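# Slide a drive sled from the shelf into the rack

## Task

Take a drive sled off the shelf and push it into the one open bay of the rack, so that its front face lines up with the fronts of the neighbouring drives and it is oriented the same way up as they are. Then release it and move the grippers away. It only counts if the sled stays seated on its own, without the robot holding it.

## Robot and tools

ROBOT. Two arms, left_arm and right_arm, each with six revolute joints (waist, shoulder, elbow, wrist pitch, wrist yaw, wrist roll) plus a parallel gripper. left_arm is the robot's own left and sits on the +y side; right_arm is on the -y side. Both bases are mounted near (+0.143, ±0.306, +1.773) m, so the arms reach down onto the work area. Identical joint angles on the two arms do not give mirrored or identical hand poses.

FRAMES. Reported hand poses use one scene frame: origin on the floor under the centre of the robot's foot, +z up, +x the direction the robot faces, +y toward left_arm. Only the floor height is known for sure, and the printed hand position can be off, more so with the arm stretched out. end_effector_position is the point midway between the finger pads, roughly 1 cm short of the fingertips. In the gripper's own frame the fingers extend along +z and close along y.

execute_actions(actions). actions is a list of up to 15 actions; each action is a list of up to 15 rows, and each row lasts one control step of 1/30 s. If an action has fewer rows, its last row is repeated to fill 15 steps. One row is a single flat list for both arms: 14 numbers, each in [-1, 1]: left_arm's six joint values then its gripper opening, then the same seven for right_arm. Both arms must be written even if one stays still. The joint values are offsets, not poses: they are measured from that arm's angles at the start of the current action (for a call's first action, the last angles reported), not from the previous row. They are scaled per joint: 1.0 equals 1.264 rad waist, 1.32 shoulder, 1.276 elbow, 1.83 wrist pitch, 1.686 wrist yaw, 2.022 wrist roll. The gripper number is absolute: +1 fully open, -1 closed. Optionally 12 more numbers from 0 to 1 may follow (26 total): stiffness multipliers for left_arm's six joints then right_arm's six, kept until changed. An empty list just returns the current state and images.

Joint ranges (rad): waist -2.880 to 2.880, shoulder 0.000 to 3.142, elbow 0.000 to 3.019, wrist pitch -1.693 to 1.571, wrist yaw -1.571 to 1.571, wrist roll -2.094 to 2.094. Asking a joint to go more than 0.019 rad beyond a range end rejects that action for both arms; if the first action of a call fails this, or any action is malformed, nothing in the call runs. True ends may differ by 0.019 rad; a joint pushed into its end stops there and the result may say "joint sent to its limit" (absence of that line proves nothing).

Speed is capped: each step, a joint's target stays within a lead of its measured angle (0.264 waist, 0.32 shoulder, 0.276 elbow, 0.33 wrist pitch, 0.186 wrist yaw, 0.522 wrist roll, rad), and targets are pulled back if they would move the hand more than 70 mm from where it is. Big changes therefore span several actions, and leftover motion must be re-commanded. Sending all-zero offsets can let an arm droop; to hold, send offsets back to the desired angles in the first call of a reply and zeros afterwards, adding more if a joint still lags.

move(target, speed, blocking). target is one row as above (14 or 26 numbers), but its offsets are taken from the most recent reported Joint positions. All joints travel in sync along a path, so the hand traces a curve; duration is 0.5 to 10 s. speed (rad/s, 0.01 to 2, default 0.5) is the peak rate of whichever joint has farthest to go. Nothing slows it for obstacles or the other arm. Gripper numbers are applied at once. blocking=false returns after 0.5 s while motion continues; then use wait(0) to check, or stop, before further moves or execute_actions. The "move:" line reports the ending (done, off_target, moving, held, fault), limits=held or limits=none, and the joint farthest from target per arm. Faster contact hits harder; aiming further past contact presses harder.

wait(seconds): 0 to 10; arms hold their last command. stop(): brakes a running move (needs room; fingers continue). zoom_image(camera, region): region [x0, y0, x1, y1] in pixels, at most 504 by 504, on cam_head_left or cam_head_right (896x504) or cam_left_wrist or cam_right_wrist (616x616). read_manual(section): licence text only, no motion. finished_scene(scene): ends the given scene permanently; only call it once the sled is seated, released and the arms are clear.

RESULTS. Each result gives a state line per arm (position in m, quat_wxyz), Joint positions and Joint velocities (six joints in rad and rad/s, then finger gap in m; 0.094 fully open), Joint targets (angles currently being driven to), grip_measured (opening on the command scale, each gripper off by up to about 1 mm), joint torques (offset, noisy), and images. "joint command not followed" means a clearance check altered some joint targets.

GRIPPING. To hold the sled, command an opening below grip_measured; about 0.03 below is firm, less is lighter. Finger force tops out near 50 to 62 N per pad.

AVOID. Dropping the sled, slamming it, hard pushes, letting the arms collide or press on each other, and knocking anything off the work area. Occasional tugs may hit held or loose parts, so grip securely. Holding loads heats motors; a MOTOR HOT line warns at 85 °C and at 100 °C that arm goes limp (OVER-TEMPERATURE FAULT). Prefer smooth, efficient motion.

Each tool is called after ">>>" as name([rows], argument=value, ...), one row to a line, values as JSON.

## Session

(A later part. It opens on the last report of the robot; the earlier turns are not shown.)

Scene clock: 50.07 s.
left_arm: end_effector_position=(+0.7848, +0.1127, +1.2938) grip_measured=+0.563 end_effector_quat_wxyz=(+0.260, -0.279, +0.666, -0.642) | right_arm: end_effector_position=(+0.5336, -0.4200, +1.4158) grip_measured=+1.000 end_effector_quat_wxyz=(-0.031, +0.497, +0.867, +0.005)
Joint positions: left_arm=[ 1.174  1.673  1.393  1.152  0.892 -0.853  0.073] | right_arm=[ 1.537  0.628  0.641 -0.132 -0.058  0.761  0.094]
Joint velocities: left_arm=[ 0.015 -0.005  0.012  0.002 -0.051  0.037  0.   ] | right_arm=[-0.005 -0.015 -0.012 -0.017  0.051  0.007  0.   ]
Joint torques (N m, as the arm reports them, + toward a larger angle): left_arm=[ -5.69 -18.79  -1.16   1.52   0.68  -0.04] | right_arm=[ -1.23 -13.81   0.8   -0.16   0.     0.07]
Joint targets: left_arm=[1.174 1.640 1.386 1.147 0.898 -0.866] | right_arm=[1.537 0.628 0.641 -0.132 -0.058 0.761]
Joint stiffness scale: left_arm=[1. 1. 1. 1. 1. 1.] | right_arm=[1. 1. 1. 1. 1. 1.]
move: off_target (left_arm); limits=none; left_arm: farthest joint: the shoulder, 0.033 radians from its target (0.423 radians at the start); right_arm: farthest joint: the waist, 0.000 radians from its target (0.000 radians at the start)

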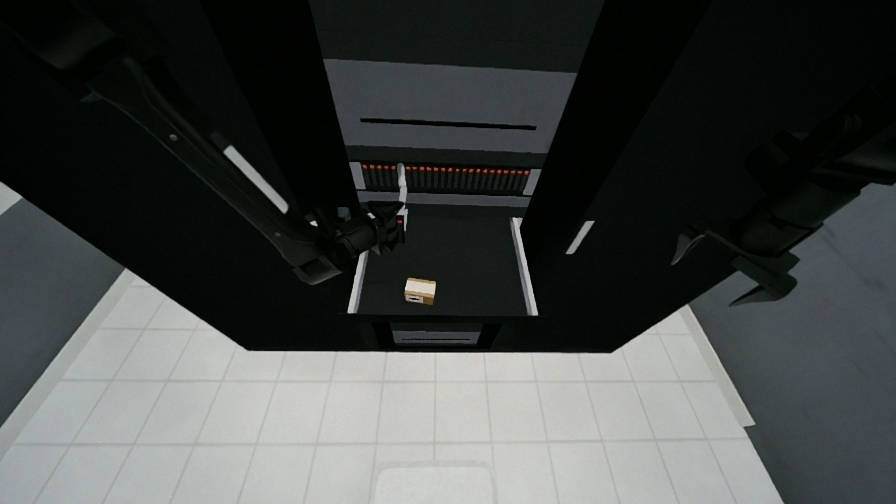

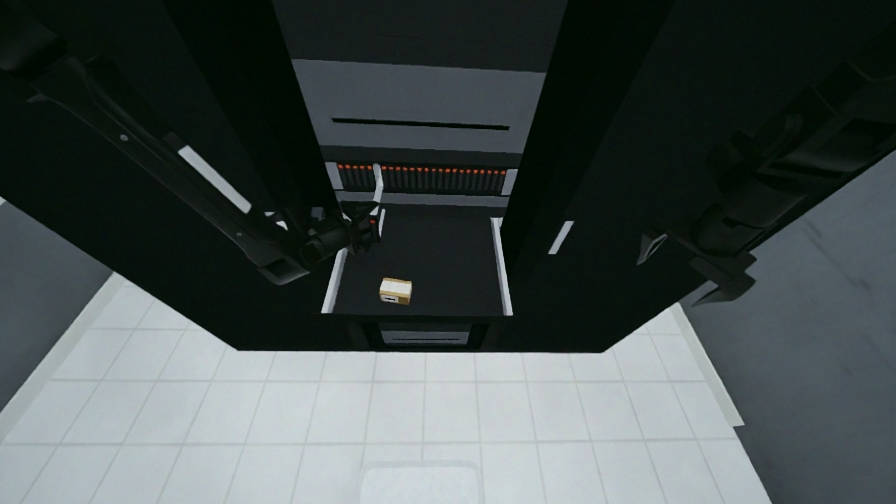

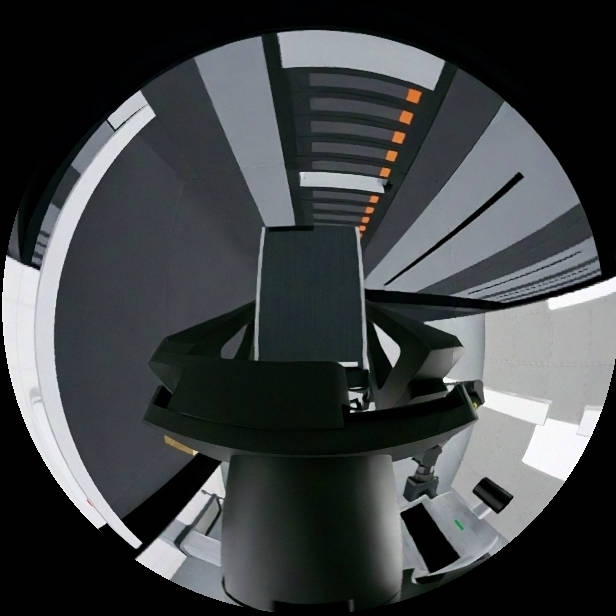

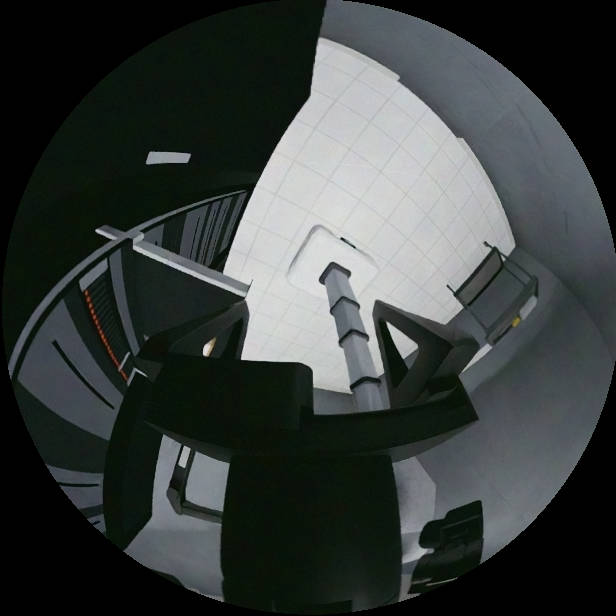

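>>> move(target=[-0.026,-0.064,0.013,-0.012,0.009,-0.016,0.5,0,0,0,0,0,0,1], speed=0.1)

>>> zoom_image(camera="cam_head_left", region=[340,140,480,250])

Scene clock: 55.40 s.
left_arm: end_effector_position=(+0.8170, +0.1226, +1.3213) grip_measured=+0.563 end_effector_quat_wxyz=(+0.274, -0.273, +0.652, -0.652) | right_arm: end_effector_position=(+0.5336, -0.4200, +1.4158) grip_measured=+1.000 end_effector_quat_wxyz=(-0.031, +0.497, +0.867, +0.005)
Joint positions: left_arm=[ 1.16   1.619  1.407  1.135  0.901 -0.873  0.073] | right_arm=[ 1.537  0.628  0.641 -0.132 -0.058  0.761  0.094]
Joint velocities: left_arm=[-0.024 -0.005 -0.002  0.007 -0.022 -0.051  0.   ] | right_arm=[-0.015 -0.005 -0.017  0.002 -0.066 -0.037  0.   ]
Joint torques (N m, as the arm reports them, + toward a larger angle): left_arm=[ -6.97 -19.89   0.46   1.59   0.66   0.02] | right_arm=[ -1.34 -13.77   0.79  -0.17   0.01   0.06]
Joint targets: left_arm=[1.141 1.588 1.410 1.130 0.907 -0.885] | right_arm=[1.537 0.628 0.641 -0.132 -0.058 0.761]
Joint stiffness scale: left_arm=[1. 1. 1. 1. 1. 1.] | right_arm=[1. 1. 1. 1. 1. 1.]
move: off_target (left_arm); limits=none; left_arm: farthest joint: the shoulder, 0.030 radians from its target (0.084 radians at the start); right_arm: farthest joint: the waist, 0.000 radians from its target (0.000 radians at the start)

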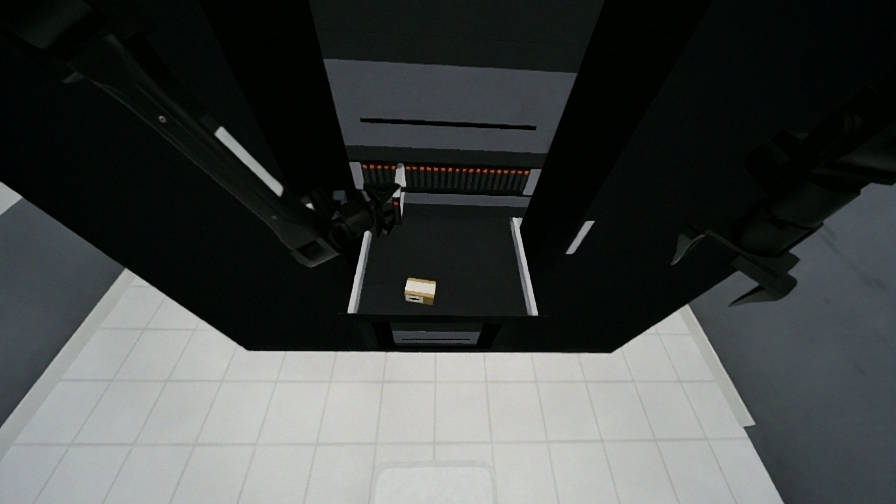

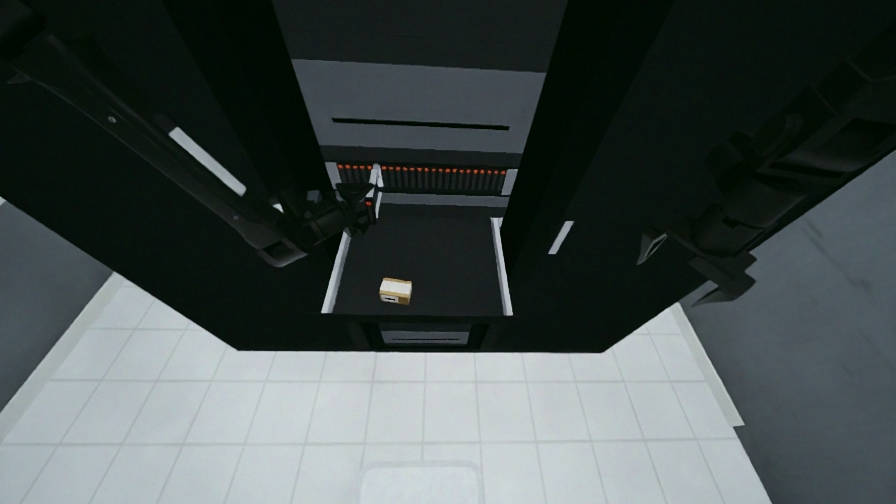

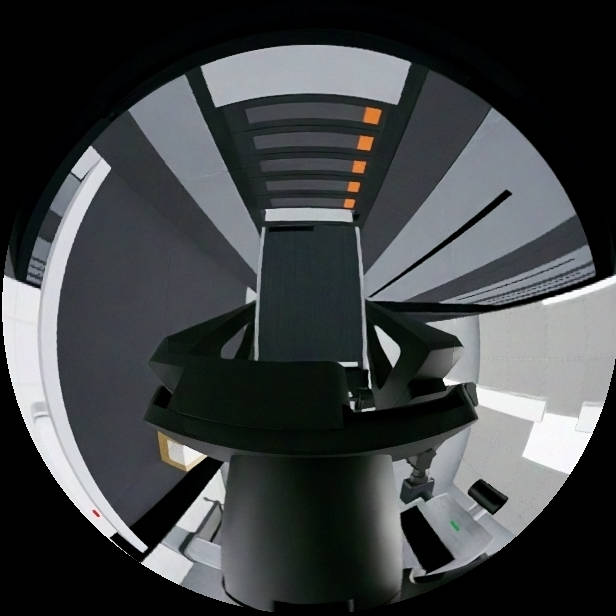

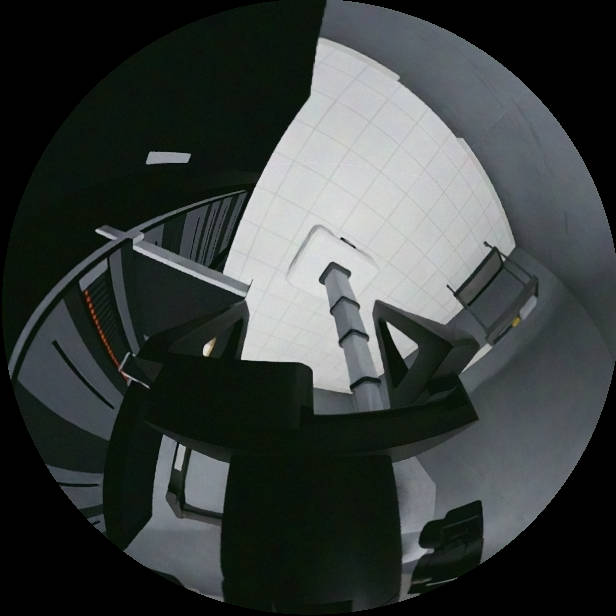

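Region (340, 140, 480, 250) of cam_head_left's 896x504 image, scaled by 3.600, with more detail than that image has; it fills the top 396 rows of this view, and the rest is white.

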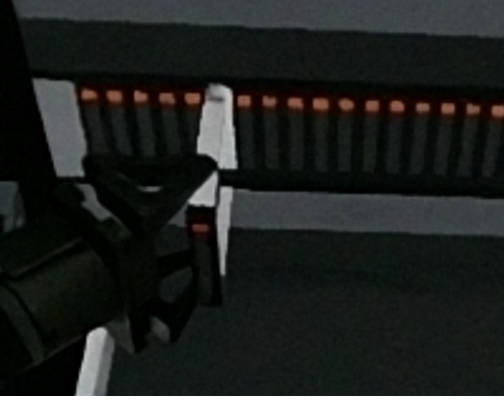

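>>> move(target=[-0.024,-0.01,0.042,-0.036,-0.005,0.012,0.5,0,0,0,0,0,0,1], speed=0.05)

>>> zoom_image(camera="cam_head_left", region=[360,150,440,220])

>>> zoom_image(camera="cam_left_wrist", region=[230,170,390,290])

Scene clock: 61.00 s.
left_arm: end_effector_position=(+0.8349, +0.1212, +1.3197) grip_measured=+0.563 end_effector_quat_wxyz=(+0.272, -0.276, +0.653, -0.651) | right_arm: end_effector_position=(+0.5336, -0.4200, +1.4158) grip_measured=+1.000 end_effector_quat_wxyz=(-0.031, +0.497, +0.867, +0.005)
Joint positions: left_arm=[ 1.151  1.619  1.454  1.074  0.892 -0.863  0.073] | right_arm=[ 1.537  0.628  0.641 -0.132 -0.058  0.761  0.094]
Joint velocities: left_arm=[-0.005  0.015 -0.007  0.002  0.037 -0.037 -0.001] | right_arm=[-0.005 -0.015  0.007  0.002  0.051 -0.051  0.   ]
Joint torques (N m, as the arm reports them, + toward a larger angle): left_arm=[ -7.11 -17.99   1.31   1.34   0.5    0.31] | right_arm=[ -1.21 -13.74   0.8   -0.17   0.01   0.08]
Joint targets: left_arm=[1.130 1.606 1.461 1.069 0.893 -0.848] | right_arm=[1.537 0.628 0.641 -0.132 -0.058 0.761]
Joint stiffness scale: left_arm=[1. 1. 1. 1. 1. 1.] | right_arm=[1. 1. 1. 1. 1. 1.]
move: off_target (left_arm); limits=none; left_arm: farthest joint: the waist, 0.021 radians from its target (0.031 radians at the start); right_arm: farthest joint: the waist, 0.000 radians from its target (0.000 radians at the start)

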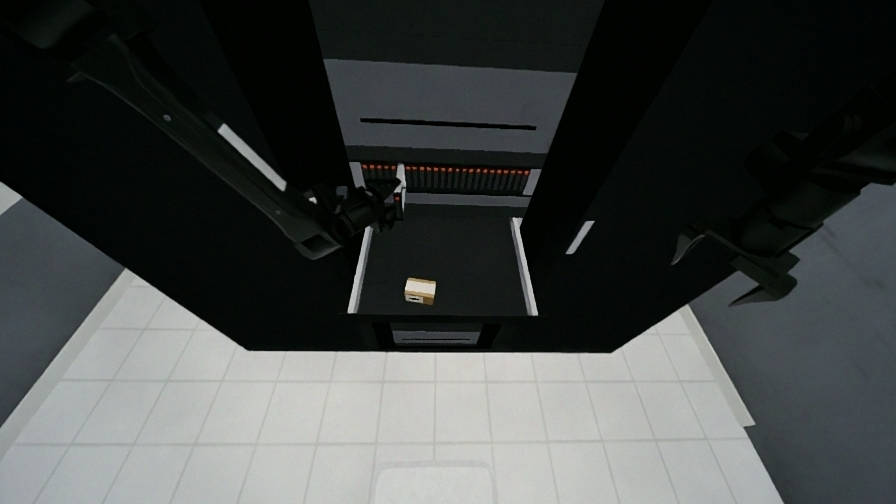

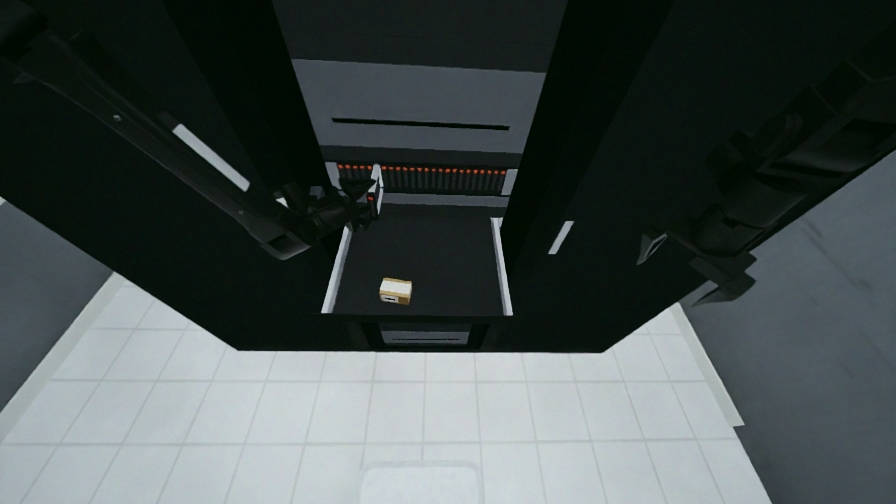

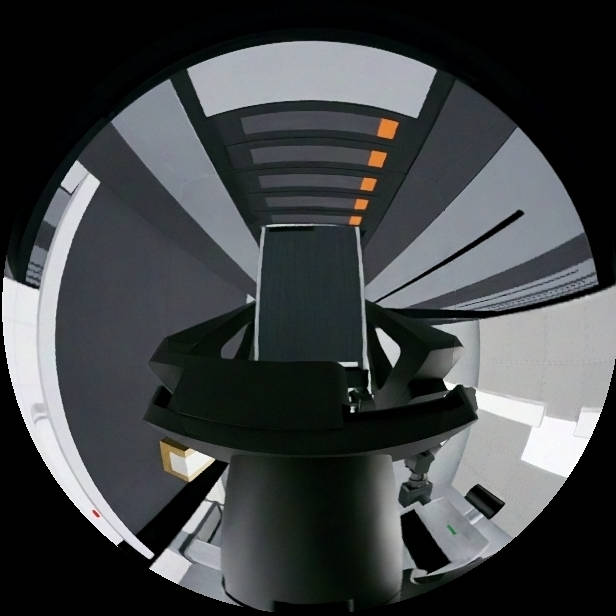

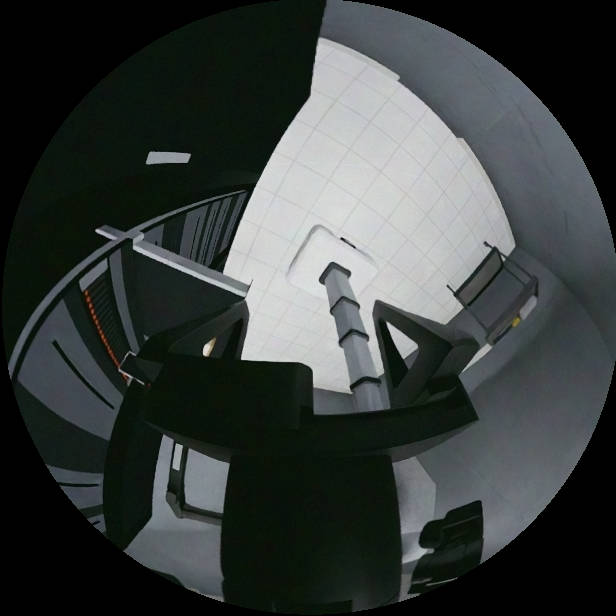

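Region (360, 150, 440, 220) of cam_head_left's 896x504 image, scaled by 6.300, with more detail than that image has; it fills the top 441 rows of this view, and the rest is white.

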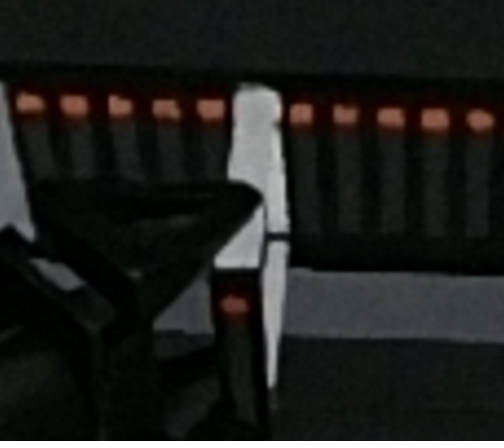

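Region (230, 170, 390, 290) of cam_left_wrist's 616x616 image, scaled by 3.150, with more detail than that image has; it fills the top 378 rows of this view, and the rest is white.

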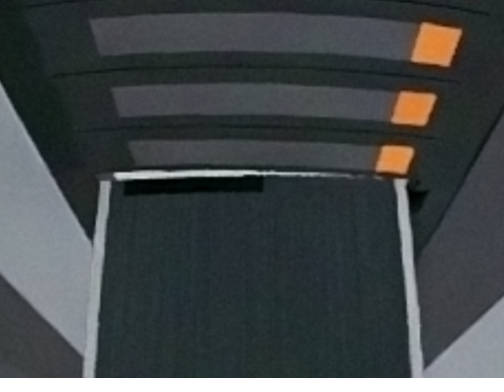

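About 3 mm low; pitch up and continue.

>>> move(target=[-0.019,-0.015,0,0.022,0.003,0,0.5,0,0,0,0,0,0,1], speed=0.05)

>>> move(target=[-0.023,-0.015,0.042,-0.026,-0.002,0.012,0.5,0,0,0,0,0,0,1], speed=0.04)

>>> zoom_image(camera="cam_left_wrist", region=[230,170,390,290])

Scene clock: 64.90 s.
left_arm: end_effector_position=(+0.8363, +0.1222, +1.3219) grip_measured=+0.563 end_effector_quat_wxyz=(+0.279, -0.273, +0.651, -0.651) | right_arm: end_effector_position=(+0.5336, -0.4200, +1.4158) grip_measured=+1.000 end_effector_quat_wxyz=(-0.031, +0.497, +0.867, +0.005)
Joint positions: left_arm=[ 1.15   1.619  1.454  1.089  0.89  -0.862  0.073] | right_arm=[ 1.537  0.628  0.641 -0.132 -0.058  0.761  0.094]
Joint velocities: left_arm=[-0.015 -0.005  0.007  0.002  0.066 -0.037 -0.001] | right_arm=[ 0.005 -0.005 -0.007  0.017 -0.051 -0.007  0.   ]
Joint torques (N m, as the arm reports them, + toward a larger angle): left_arm=[ -7.4  -19.33   0.53   2.74   0.67   0.13] | right_arm=[ -1.42 -13.69   0.87  -0.11   0.02   0.07]
Joint targets: left_arm=[1.127 1.599 1.454 1.114 0.896 -0.863] | right_arm=[1.537 0.628 0.641 -0.132 -0.058 0.761]
Joint stiffness scale: left_arm=[1. 1. 1. 1. 1. 1.] | right_arm=[1. 1. 1. 1. 1. 1.]
move: off_target (left_arm); limits=none; left_arm: farthest joint: the wrist pitch, 0.025 radians from its target (0.041 radians at the start); right_arm: farthest joint: the waist, 0.000 radians from its target (0.000 radians at the start)

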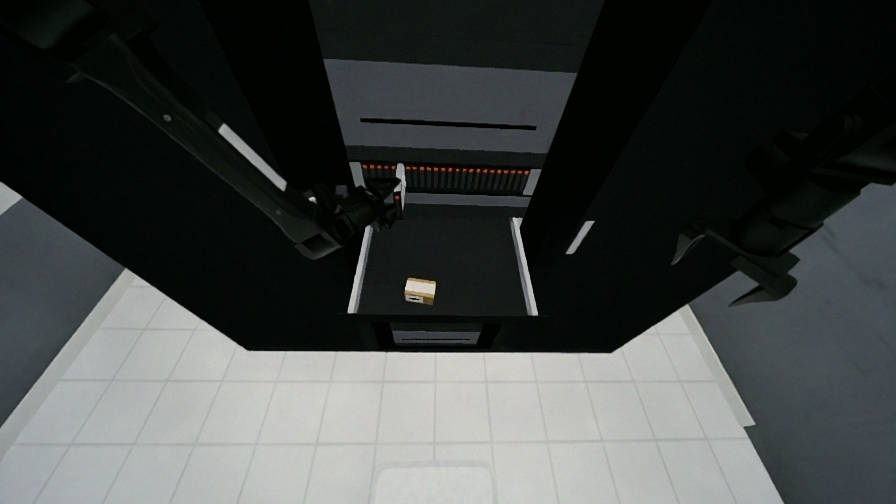

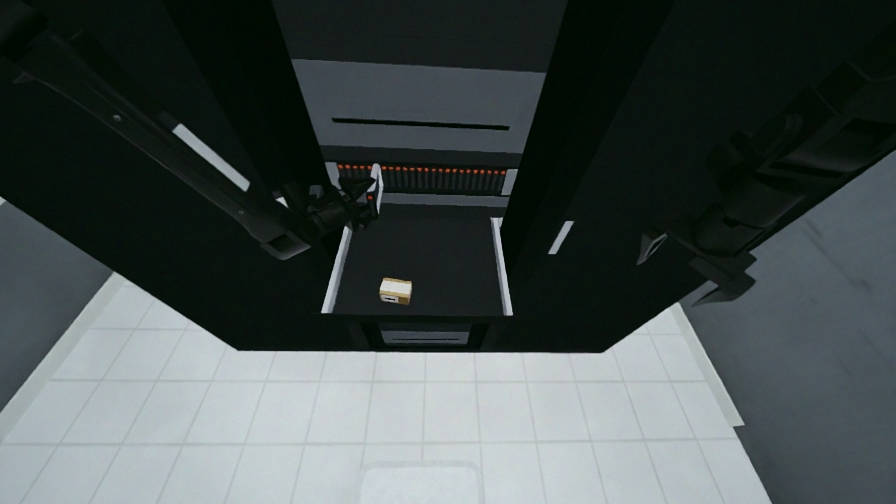

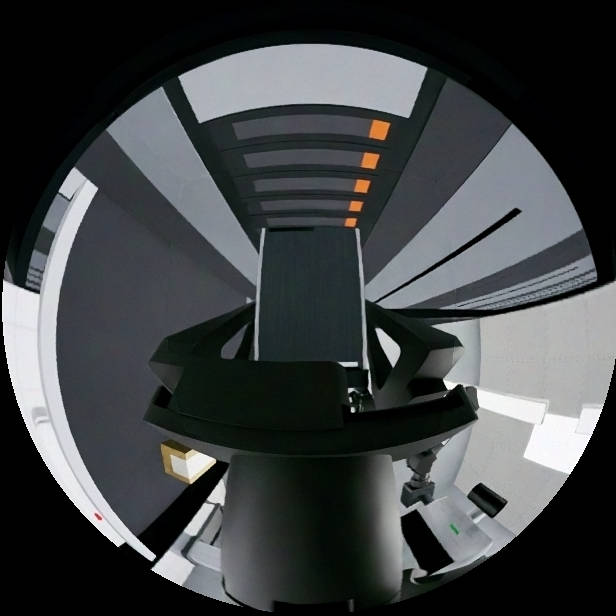

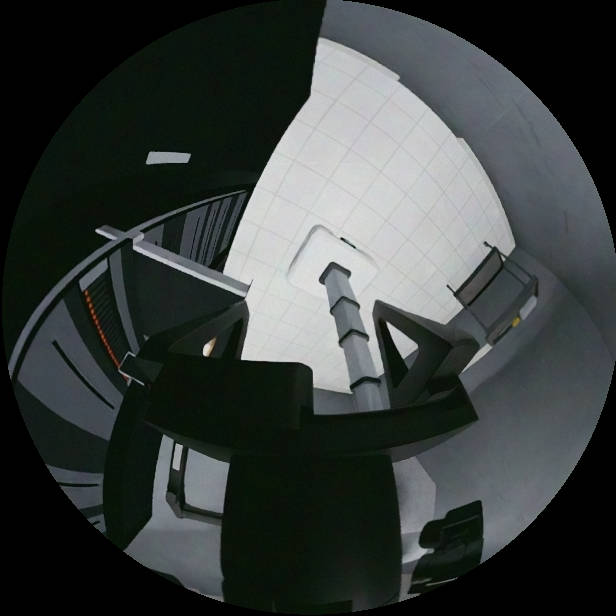

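Scene clock: 66.53 s.
left_arm: end_effector_position=(+0.8511, +0.1228, +1.3209) grip_measured=+0.563 end_effector_quat_wxyz=(+0.277, -0.275, +0.652, -0.650) | right_arm: end_effector_position=(+0.5336, -0.4200, +1.4158) grip_measured=+1.000 end_effector_quat_wxyz=(-0.031, +0.497, +0.867, +0.005)
Joint positions: left_arm=[ 1.145  1.619  1.493  1.041  0.885 -0.856  0.073] | right_arm=[ 1.537  0.628  0.641 -0.132 -0.058  0.761  0.094]
Joint velocities: left_arm=[ 0.005  0.005 -0.007  0.012  0.007 -0.037  0.   ] | right_arm=[-0.015 -0.015  0.002 -0.002  0.022  0.037  0.   ]
Joint torques (N m, as the arm reports them, + toward a larger angle): left_arm=[ -7.69 -19.29   2.41   1.76   0.52   0.34] | right_arm=[ -1.38 -13.95   0.84  -0.2    0.     0.07]
Joint targets: left_arm=[1.121 1.599 1.507 1.041 0.887 -0.838] | right_arm=[1.537 0.628 0.641 -0.132 -0.058 0.761]
Joint stiffness scale: left_arm=[1. 1. 1. 1. 1. 1.] | right_arm=[1. 1. 1. 1. 1. 1.]
move: off_target (left_arm); limits=none; left_arm: farthest joint: the waist, 0.024 radians from its target (0.029 radians at the start); right_arm: farthest joint: the waist, 0.000 radians from its target (0.000 radians at the start)

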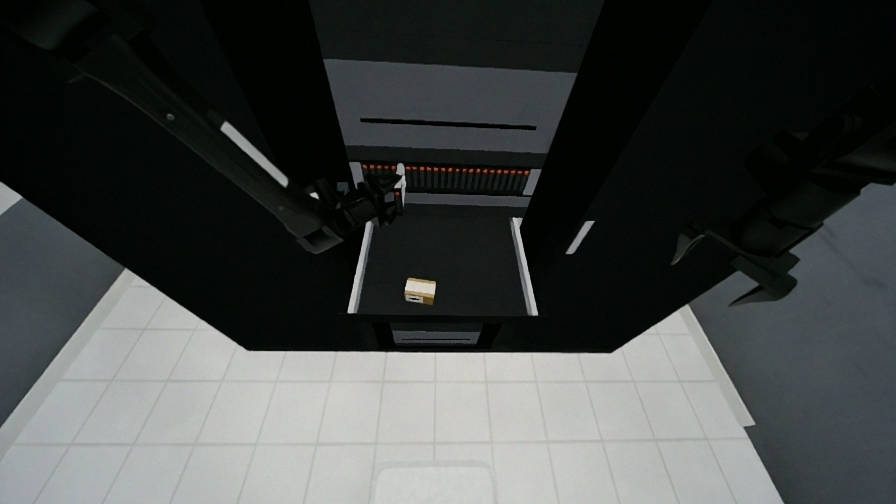

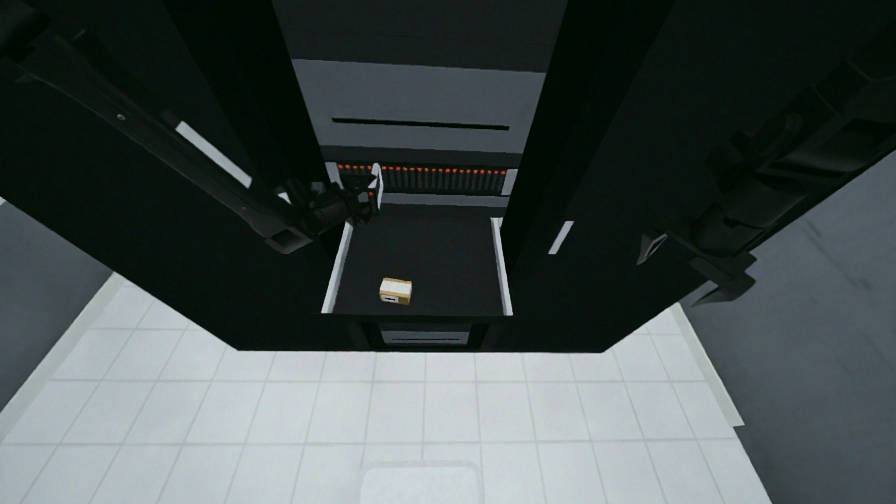

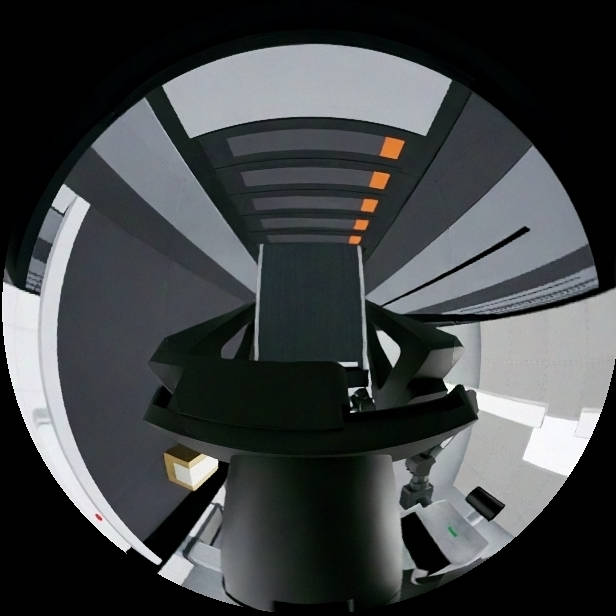

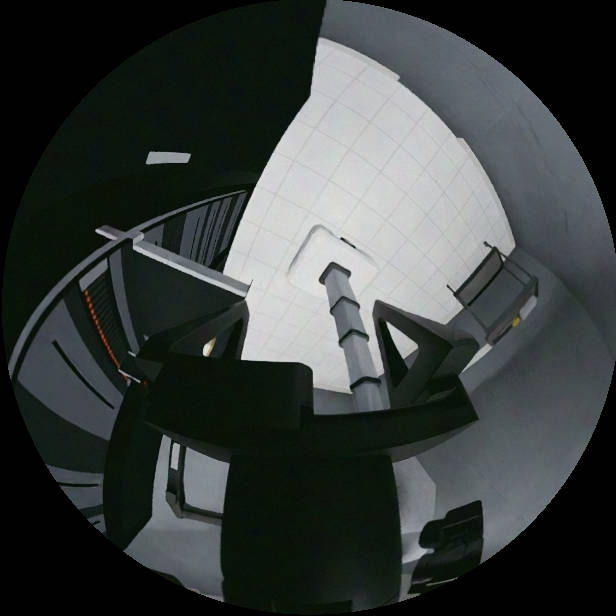

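Region (230, 170, 390, 290) of cam_left_wrist's 616x616 image, scaled by 3.150, with more detail than that image has; it fills the top 378 rows of this view, and the rest is white.

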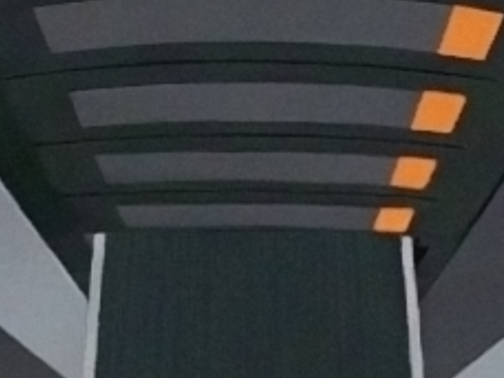

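>>> move(target=[-0.033,-0.005,0.075,-0.05,-0.002,0.018,0.5,0,0,0,0,0,0,1], speed=0.06)

>>> move(target=[0,0,0,0,0,0,1,0,0,0,0,0,0,1])

>>> move(target=[0.04,0,-0.18,0.155,0.015,-0.03,1,0,0,0,0,0,0,1], speed=0.2)

Scene clock: 71.90 s.
left_arm: end_effector_position=(+0.8797, +0.1233, +1.3213) grip_measured=+0.563 end_effector_quat_wxyz=(+0.276, -0.275, +0.653, -0.649) | right_arm: end_effector_position=(+0.5336, -0.4200, +1.4158) grip_measured=+1.000 end_effector_quat_wxyz=(-0.031, +0.497, +0.867, +0.005)
Joint positions: left_arm=[ 1.133  1.619  1.568  0.948  0.877 -0.837  0.073] | right_arm=[ 1.537  0.628  0.641 -0.132 -0.058  0.761  0.094]
Joint velocities: left_arm=[-0.005  0.015 -0.002  0.007 -0.051 -0.022 -0.002] | right_arm=[-0.015 -0.015 -0.007 -0.012 -0.095  0.007  0.   ]
Joint torques (N m, as the arm reports them, + toward a larger angle): left_arm=[ -8.22 -18.8    3.62   1.78   0.62   0.34] | right_arm=[ -1.26 -13.73   0.86  -0.17   0.     0.08]
Joint targets: left_arm=[1.103 1.612 1.588 0.950 0.882 -0.819] | right_arm=[1.537 0.628 0.641 -0.132 -0.058 0.761]
Joint stiffness scale: left_arm=[1. 1. 1. 1. 1. 1.] | right_arm=[1. 1. 1. 1. 1. 1.]
move: off_target (left_arm); limits=none; left_arm: farthest joint: the waist, 0.030 radians from its target (0.042 radians at the start); right_arm: farthest joint: the waist, 0.000 radians from its target (0.000 radians at the start)

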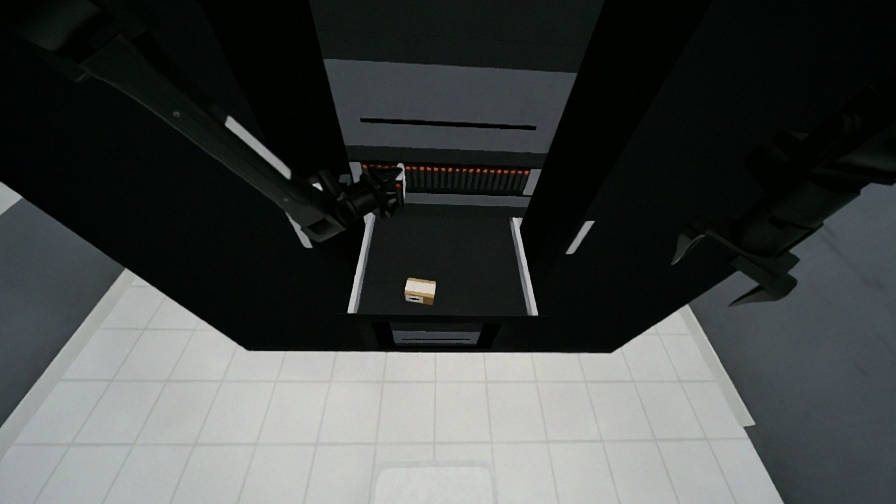

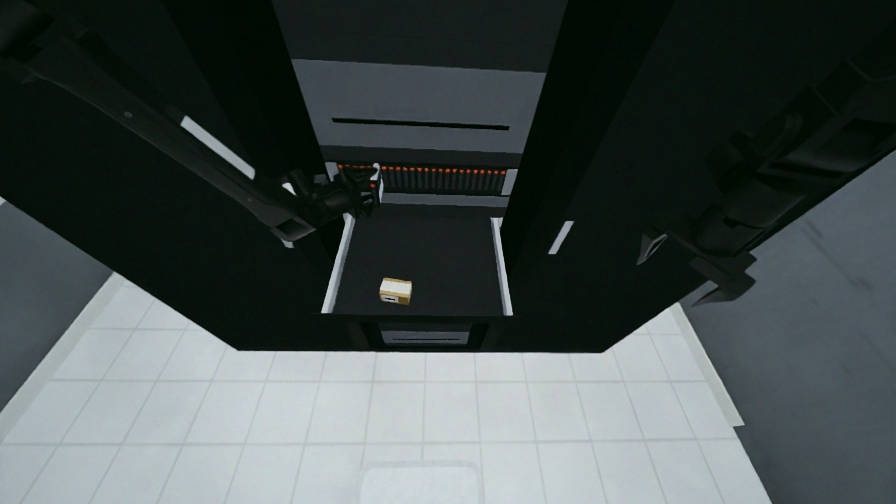

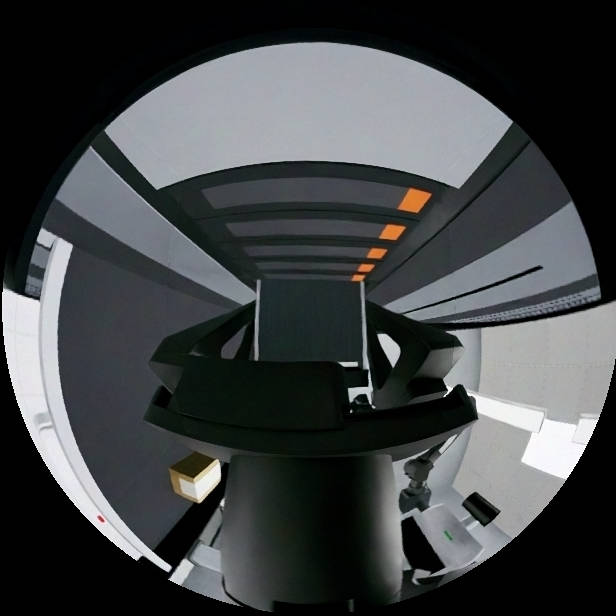

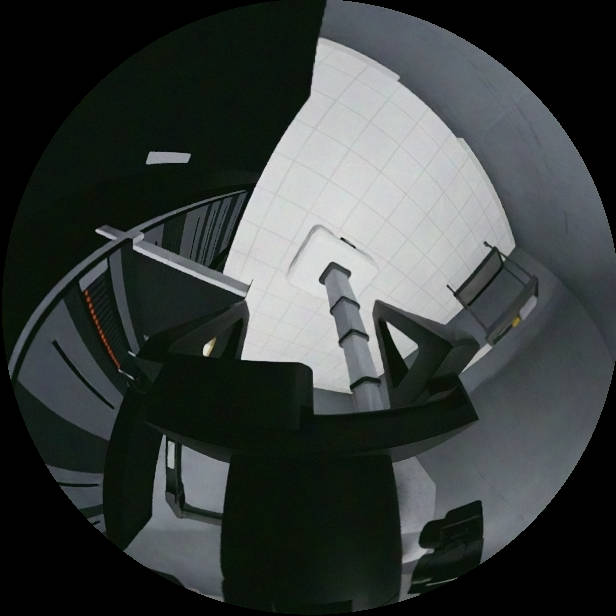

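Scene clock: 72.40 s.
left_arm: end_effector_position=(+0.8797, +0.1234, +1.3212) grip_measured=+1.000 end_effector_quat_wxyz=(+0.276, -0.275, +0.653, -0.649) | right_arm: end_effector_position=(+0.5336, -0.4200, +1.4158) grip_measured=+1.000 end_effector_quat_wxyz=(-0.031, +0.497, +0.867, +0.005)
Joint positions: left_arm=[ 1.133  1.619  1.568  0.948  0.877 -0.837  0.094] | right_arm=[ 1.537  0.628  0.641 -0.132 -0.058  0.761  0.094]
Joint velocities: left_arm=[-0.005 -0.005 -0.002 -0.012  0.037  0.037  0.   ] | right_arm=[-0.005  0.005 -0.012 -0.017 -0.022  0.037  0.   ]
Joint torques (N m, as the arm reports them, + toward a larger angle): left_arm=[ -5.88 -18.1    1.68   1.59   0.48   0.14] | right_arm=[ -1.23 -13.83   0.88  -0.15   0.01   0.07]
Joint targets: left_arm=[1.133 1.619 1.568 0.948 0.877 -0.837] | right_arm=[1.537 0.628 0.641 -0.132 -0.058 0.761]
Joint stiffness scale: left_arm=[1. 1. 1. 1. 1. 1.] | right_arm=[1. 1. 1. 1. 1. 1.]
move: done; limits=none; left_arm: farthest joint: the waist, 0.000 radians from its target (0.000 radians at the start); right_arm: farthest joint: the waist, 0.000 radians from its target (0.000 radians at the start)

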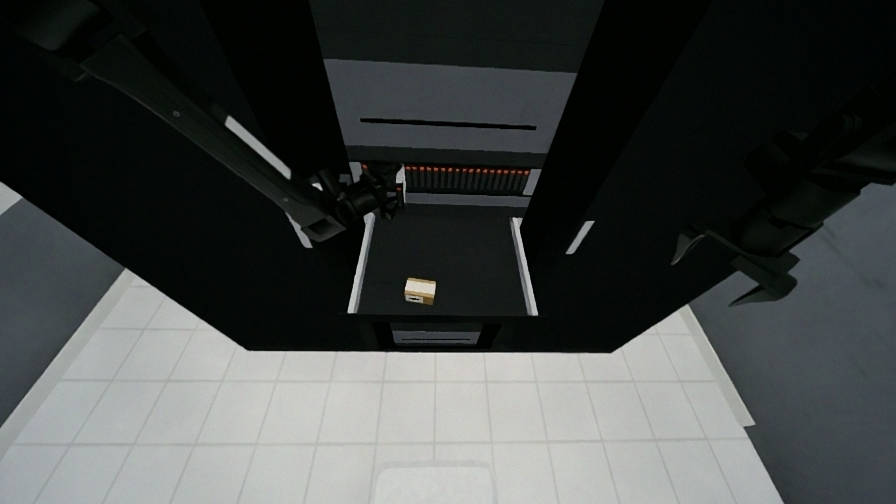

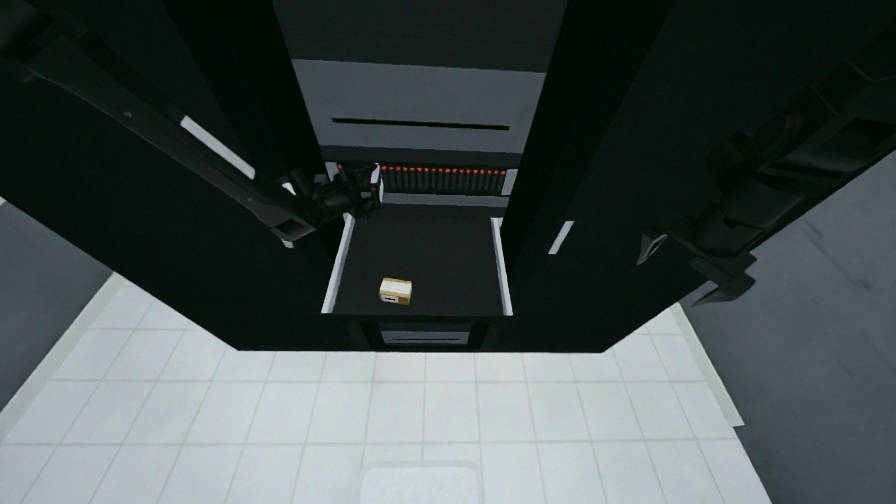

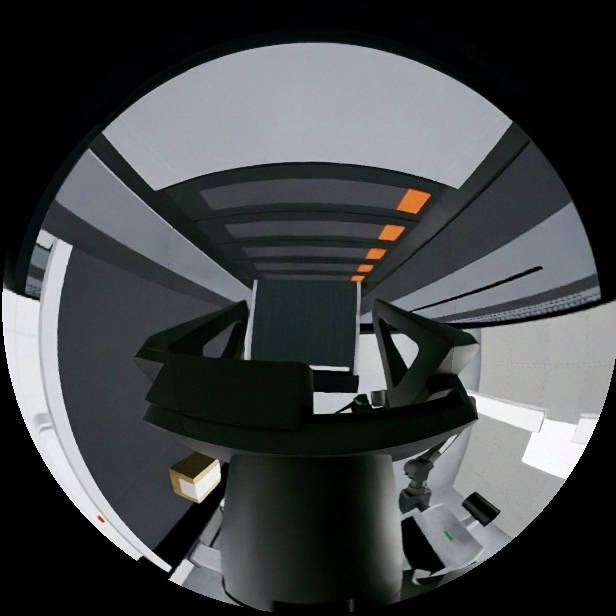

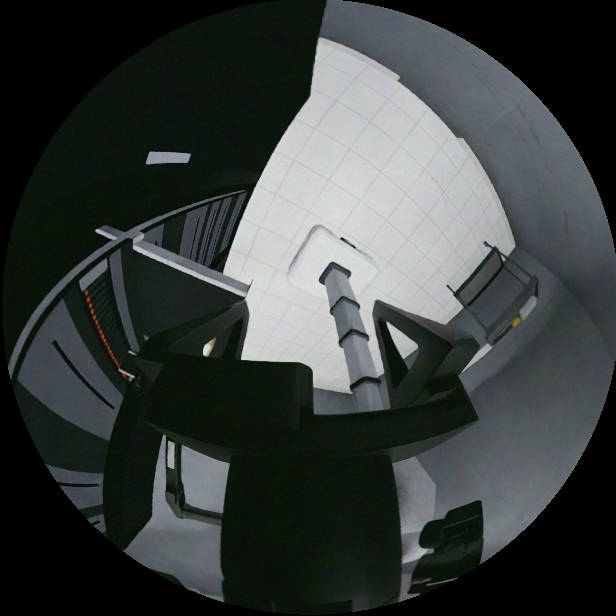

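Scene clock: 74.20 s.
left_arm: end_effector_position=(+0.7923, +0.1263, +1.3217) grip_measured=+1.000 end_effector_quat_wxyz=(+0.277, -0.275, +0.654, -0.648) | right_arm: end_effector_position=(+0.5336, -0.4200, +1.4158) grip_measured=+1.000 end_effector_quat_wxyz=(-0.031, +0.497, +0.867, +0.005)
Joint positions: left_arm=[ 1.175  1.619  1.342  1.212  0.9   -0.884  0.094] | right_arm=[ 1.537  0.628  0.641 -0.132 -0.058  0.761  0.094]
Joint velocities: left_arm=[-0.015 -0.005 -0.022 -0.002 -0.154  0.007  0.   ] | right_arm=[-0.015 -0.015 -0.007 -0.002 -0.051 -0.022  0.   ]
Joint torques (N m, as the arm reports them, + toward a larger angle): left_arm=[ -4.78 -15.83  -0.79   2.58   0.53   0.01] | right_arm=[ -1.28 -13.99   0.84  -0.18   0.     0.08]
Joint targets: left_arm=[1.184 1.619 1.339 1.232 0.902 -0.897] | right_arm=[1.537 0.628 0.641 -0.132 -0.058 0.761]
Joint stiffness scale: left_arm=[1. 1. 1. 1. 1. 1.] | right_arm=[1. 1. 1. 1. 1. 1.]
move: done; limits=none; left_arm: farthest joint: the wrist pitch, 0.020 radians from its target (0.284 radians at the start); right_arm: farthest joint: the waist, 0.000 radians from its target (0.000 radians at the start)

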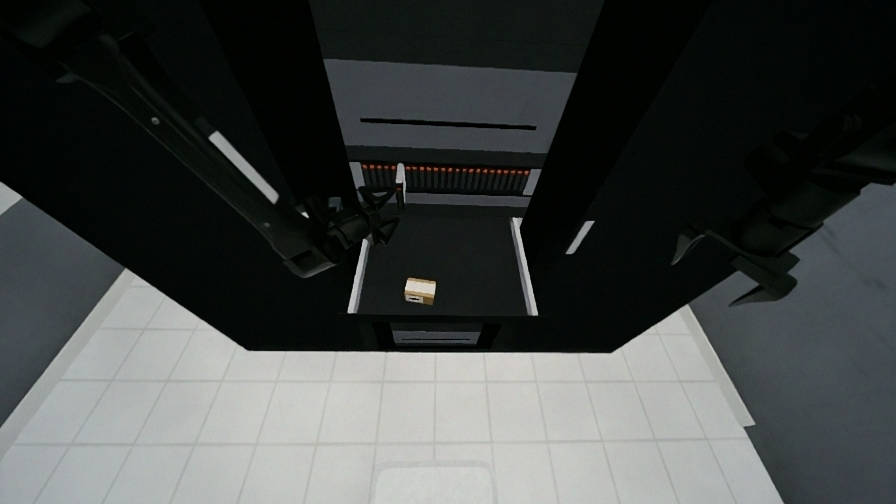

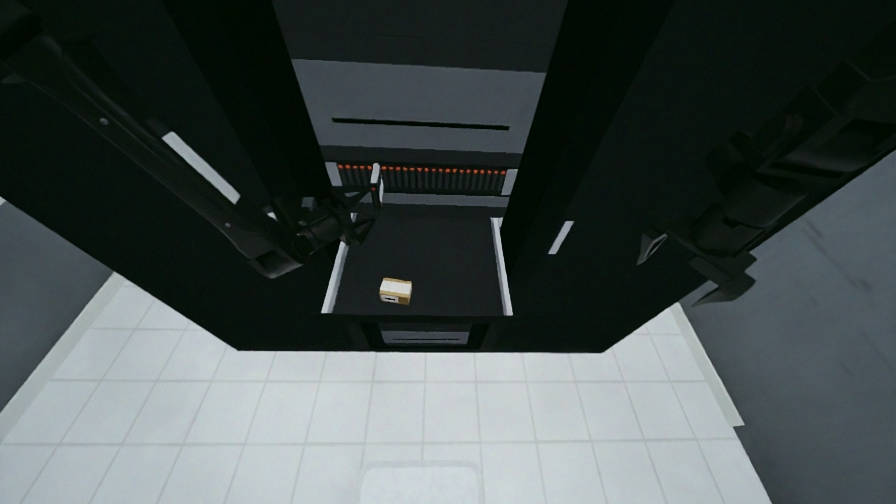

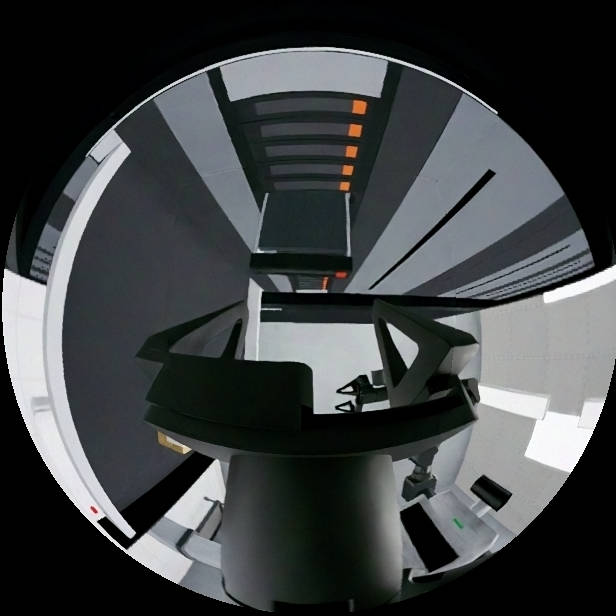

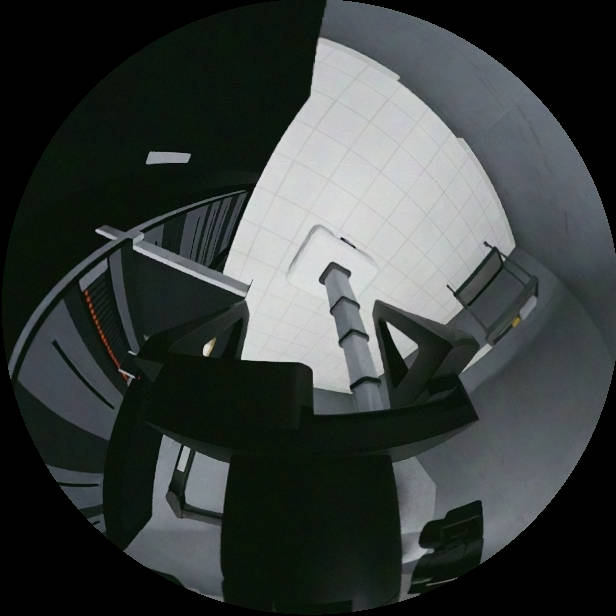

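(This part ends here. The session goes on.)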